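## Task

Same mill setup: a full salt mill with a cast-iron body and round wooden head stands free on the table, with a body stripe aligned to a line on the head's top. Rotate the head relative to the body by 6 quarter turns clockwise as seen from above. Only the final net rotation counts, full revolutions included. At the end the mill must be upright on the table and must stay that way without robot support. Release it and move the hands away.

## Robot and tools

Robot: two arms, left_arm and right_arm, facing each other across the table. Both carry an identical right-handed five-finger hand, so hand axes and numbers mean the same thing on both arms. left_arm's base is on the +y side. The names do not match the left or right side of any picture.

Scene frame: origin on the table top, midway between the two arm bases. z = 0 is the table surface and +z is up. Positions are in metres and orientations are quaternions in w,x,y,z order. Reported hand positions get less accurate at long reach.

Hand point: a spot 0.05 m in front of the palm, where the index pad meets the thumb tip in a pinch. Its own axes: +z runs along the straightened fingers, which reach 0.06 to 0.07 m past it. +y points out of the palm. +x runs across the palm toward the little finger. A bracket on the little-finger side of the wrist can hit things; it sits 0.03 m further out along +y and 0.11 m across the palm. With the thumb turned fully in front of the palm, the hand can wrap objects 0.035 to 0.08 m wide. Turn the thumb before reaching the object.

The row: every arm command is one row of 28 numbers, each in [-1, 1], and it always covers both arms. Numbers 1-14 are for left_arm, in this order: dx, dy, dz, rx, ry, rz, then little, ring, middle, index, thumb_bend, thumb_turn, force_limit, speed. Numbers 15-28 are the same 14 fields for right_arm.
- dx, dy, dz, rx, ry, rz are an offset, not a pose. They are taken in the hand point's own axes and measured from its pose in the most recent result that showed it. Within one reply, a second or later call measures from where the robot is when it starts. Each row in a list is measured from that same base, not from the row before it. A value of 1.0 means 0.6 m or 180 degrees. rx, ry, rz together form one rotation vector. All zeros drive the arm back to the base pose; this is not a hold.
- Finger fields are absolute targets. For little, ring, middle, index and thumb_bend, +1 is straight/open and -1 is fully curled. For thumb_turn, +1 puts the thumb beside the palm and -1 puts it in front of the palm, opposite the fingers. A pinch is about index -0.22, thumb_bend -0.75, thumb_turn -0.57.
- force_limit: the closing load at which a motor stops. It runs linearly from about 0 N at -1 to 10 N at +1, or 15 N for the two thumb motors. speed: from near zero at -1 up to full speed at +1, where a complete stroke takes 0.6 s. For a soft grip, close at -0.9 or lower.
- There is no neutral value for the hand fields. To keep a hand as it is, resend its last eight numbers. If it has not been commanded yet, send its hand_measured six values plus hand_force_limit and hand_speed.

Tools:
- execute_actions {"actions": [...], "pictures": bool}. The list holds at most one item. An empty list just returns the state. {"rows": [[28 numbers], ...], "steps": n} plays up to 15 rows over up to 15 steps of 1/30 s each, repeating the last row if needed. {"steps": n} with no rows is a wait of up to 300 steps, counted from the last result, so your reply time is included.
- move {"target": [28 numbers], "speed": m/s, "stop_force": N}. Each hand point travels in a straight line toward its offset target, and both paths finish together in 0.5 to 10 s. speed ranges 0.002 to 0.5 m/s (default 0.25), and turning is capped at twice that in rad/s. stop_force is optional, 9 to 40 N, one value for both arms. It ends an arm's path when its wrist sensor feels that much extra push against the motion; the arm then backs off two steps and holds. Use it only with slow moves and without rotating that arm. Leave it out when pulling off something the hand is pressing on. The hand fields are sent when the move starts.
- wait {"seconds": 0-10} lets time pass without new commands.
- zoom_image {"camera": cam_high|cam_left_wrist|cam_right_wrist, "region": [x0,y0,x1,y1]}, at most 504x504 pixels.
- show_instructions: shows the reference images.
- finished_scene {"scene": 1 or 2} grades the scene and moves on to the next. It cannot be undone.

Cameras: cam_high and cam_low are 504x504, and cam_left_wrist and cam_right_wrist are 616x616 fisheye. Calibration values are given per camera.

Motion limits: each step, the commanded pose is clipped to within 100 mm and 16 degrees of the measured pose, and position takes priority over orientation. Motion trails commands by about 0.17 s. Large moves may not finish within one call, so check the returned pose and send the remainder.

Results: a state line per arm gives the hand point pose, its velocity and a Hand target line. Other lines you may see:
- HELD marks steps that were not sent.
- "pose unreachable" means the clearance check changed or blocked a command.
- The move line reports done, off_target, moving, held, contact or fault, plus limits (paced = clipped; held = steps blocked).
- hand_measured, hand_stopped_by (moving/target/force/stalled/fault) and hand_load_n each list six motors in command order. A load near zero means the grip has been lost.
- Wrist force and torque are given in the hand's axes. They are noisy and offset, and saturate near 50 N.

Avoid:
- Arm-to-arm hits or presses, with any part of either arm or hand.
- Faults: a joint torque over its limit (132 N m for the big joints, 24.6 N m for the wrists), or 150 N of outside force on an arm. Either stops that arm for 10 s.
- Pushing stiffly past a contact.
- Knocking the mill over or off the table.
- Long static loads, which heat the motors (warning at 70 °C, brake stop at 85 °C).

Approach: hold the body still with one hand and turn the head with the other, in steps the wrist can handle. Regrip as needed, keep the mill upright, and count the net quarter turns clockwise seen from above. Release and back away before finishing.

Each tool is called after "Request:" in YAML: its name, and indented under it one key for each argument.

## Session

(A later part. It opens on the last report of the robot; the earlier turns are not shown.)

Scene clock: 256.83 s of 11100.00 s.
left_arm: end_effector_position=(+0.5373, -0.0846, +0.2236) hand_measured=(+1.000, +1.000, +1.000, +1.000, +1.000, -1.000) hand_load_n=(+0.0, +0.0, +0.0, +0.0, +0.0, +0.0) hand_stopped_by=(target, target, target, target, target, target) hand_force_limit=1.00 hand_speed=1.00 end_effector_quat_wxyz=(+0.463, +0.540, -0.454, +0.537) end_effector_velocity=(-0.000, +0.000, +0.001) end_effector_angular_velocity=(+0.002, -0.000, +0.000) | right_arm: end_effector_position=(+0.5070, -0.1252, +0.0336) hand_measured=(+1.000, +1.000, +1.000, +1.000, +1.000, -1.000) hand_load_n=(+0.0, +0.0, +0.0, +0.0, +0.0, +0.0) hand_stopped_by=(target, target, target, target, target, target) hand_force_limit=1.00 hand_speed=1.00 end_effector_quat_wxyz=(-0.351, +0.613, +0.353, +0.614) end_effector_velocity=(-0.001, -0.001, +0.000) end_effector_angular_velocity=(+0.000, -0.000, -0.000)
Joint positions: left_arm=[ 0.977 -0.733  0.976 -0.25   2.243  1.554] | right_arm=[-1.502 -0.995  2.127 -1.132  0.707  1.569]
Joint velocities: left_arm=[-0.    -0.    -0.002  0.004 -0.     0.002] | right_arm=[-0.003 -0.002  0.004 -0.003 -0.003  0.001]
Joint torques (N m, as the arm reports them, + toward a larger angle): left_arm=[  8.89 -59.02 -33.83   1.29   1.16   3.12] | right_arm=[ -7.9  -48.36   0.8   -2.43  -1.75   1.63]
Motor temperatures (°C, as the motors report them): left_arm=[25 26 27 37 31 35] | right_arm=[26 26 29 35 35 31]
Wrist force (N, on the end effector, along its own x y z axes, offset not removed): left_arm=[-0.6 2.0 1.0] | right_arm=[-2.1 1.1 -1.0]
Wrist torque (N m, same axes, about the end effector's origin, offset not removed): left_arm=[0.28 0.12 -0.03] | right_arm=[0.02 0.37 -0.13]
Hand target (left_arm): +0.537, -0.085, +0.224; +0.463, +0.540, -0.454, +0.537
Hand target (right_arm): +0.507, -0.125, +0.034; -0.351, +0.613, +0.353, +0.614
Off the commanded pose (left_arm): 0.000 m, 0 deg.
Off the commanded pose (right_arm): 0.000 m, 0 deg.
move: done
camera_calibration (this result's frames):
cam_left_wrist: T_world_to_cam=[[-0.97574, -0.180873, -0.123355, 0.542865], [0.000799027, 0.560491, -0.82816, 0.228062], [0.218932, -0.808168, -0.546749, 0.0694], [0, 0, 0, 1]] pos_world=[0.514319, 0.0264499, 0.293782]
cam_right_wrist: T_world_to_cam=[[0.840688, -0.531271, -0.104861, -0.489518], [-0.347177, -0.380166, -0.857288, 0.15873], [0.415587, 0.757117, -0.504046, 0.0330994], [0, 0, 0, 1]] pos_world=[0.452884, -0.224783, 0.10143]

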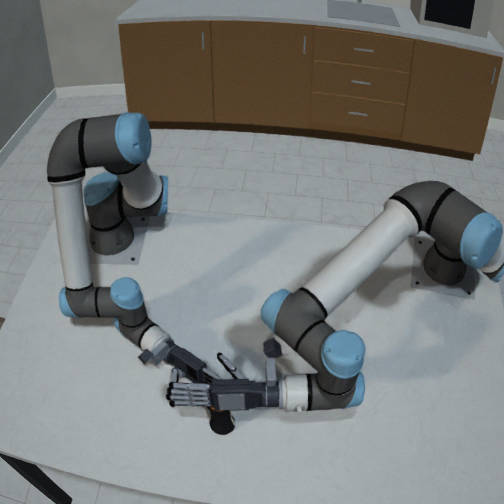

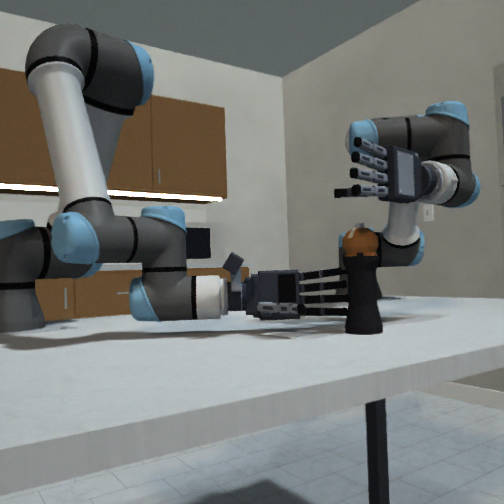

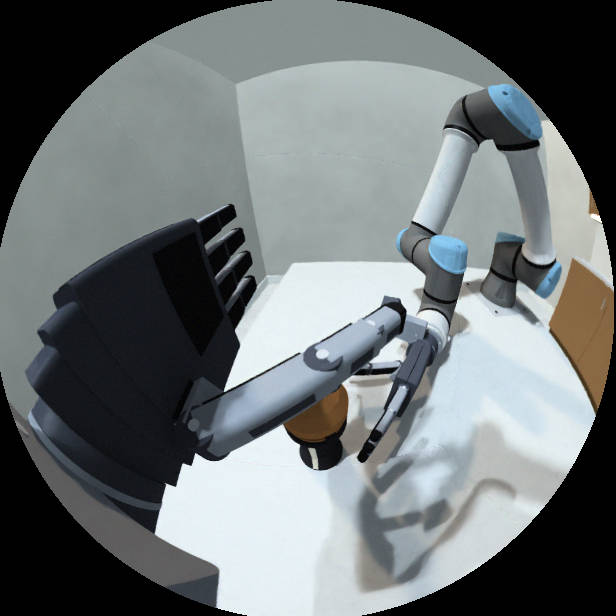

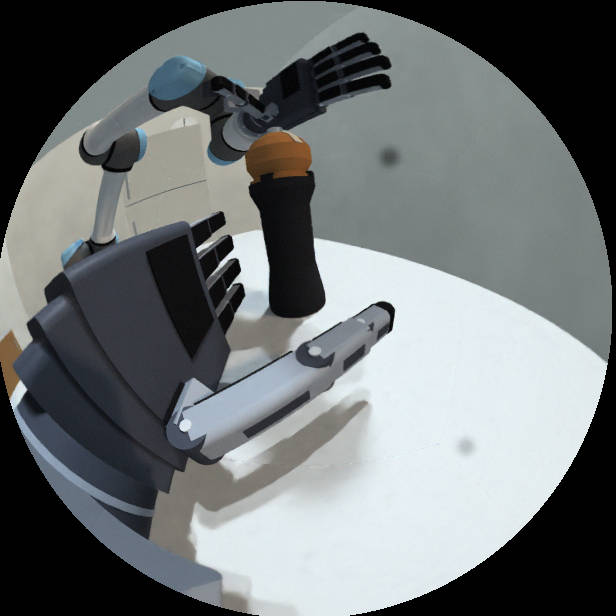

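Request:
finished_scene:
  scene: 2

The scene is finished: the task was done.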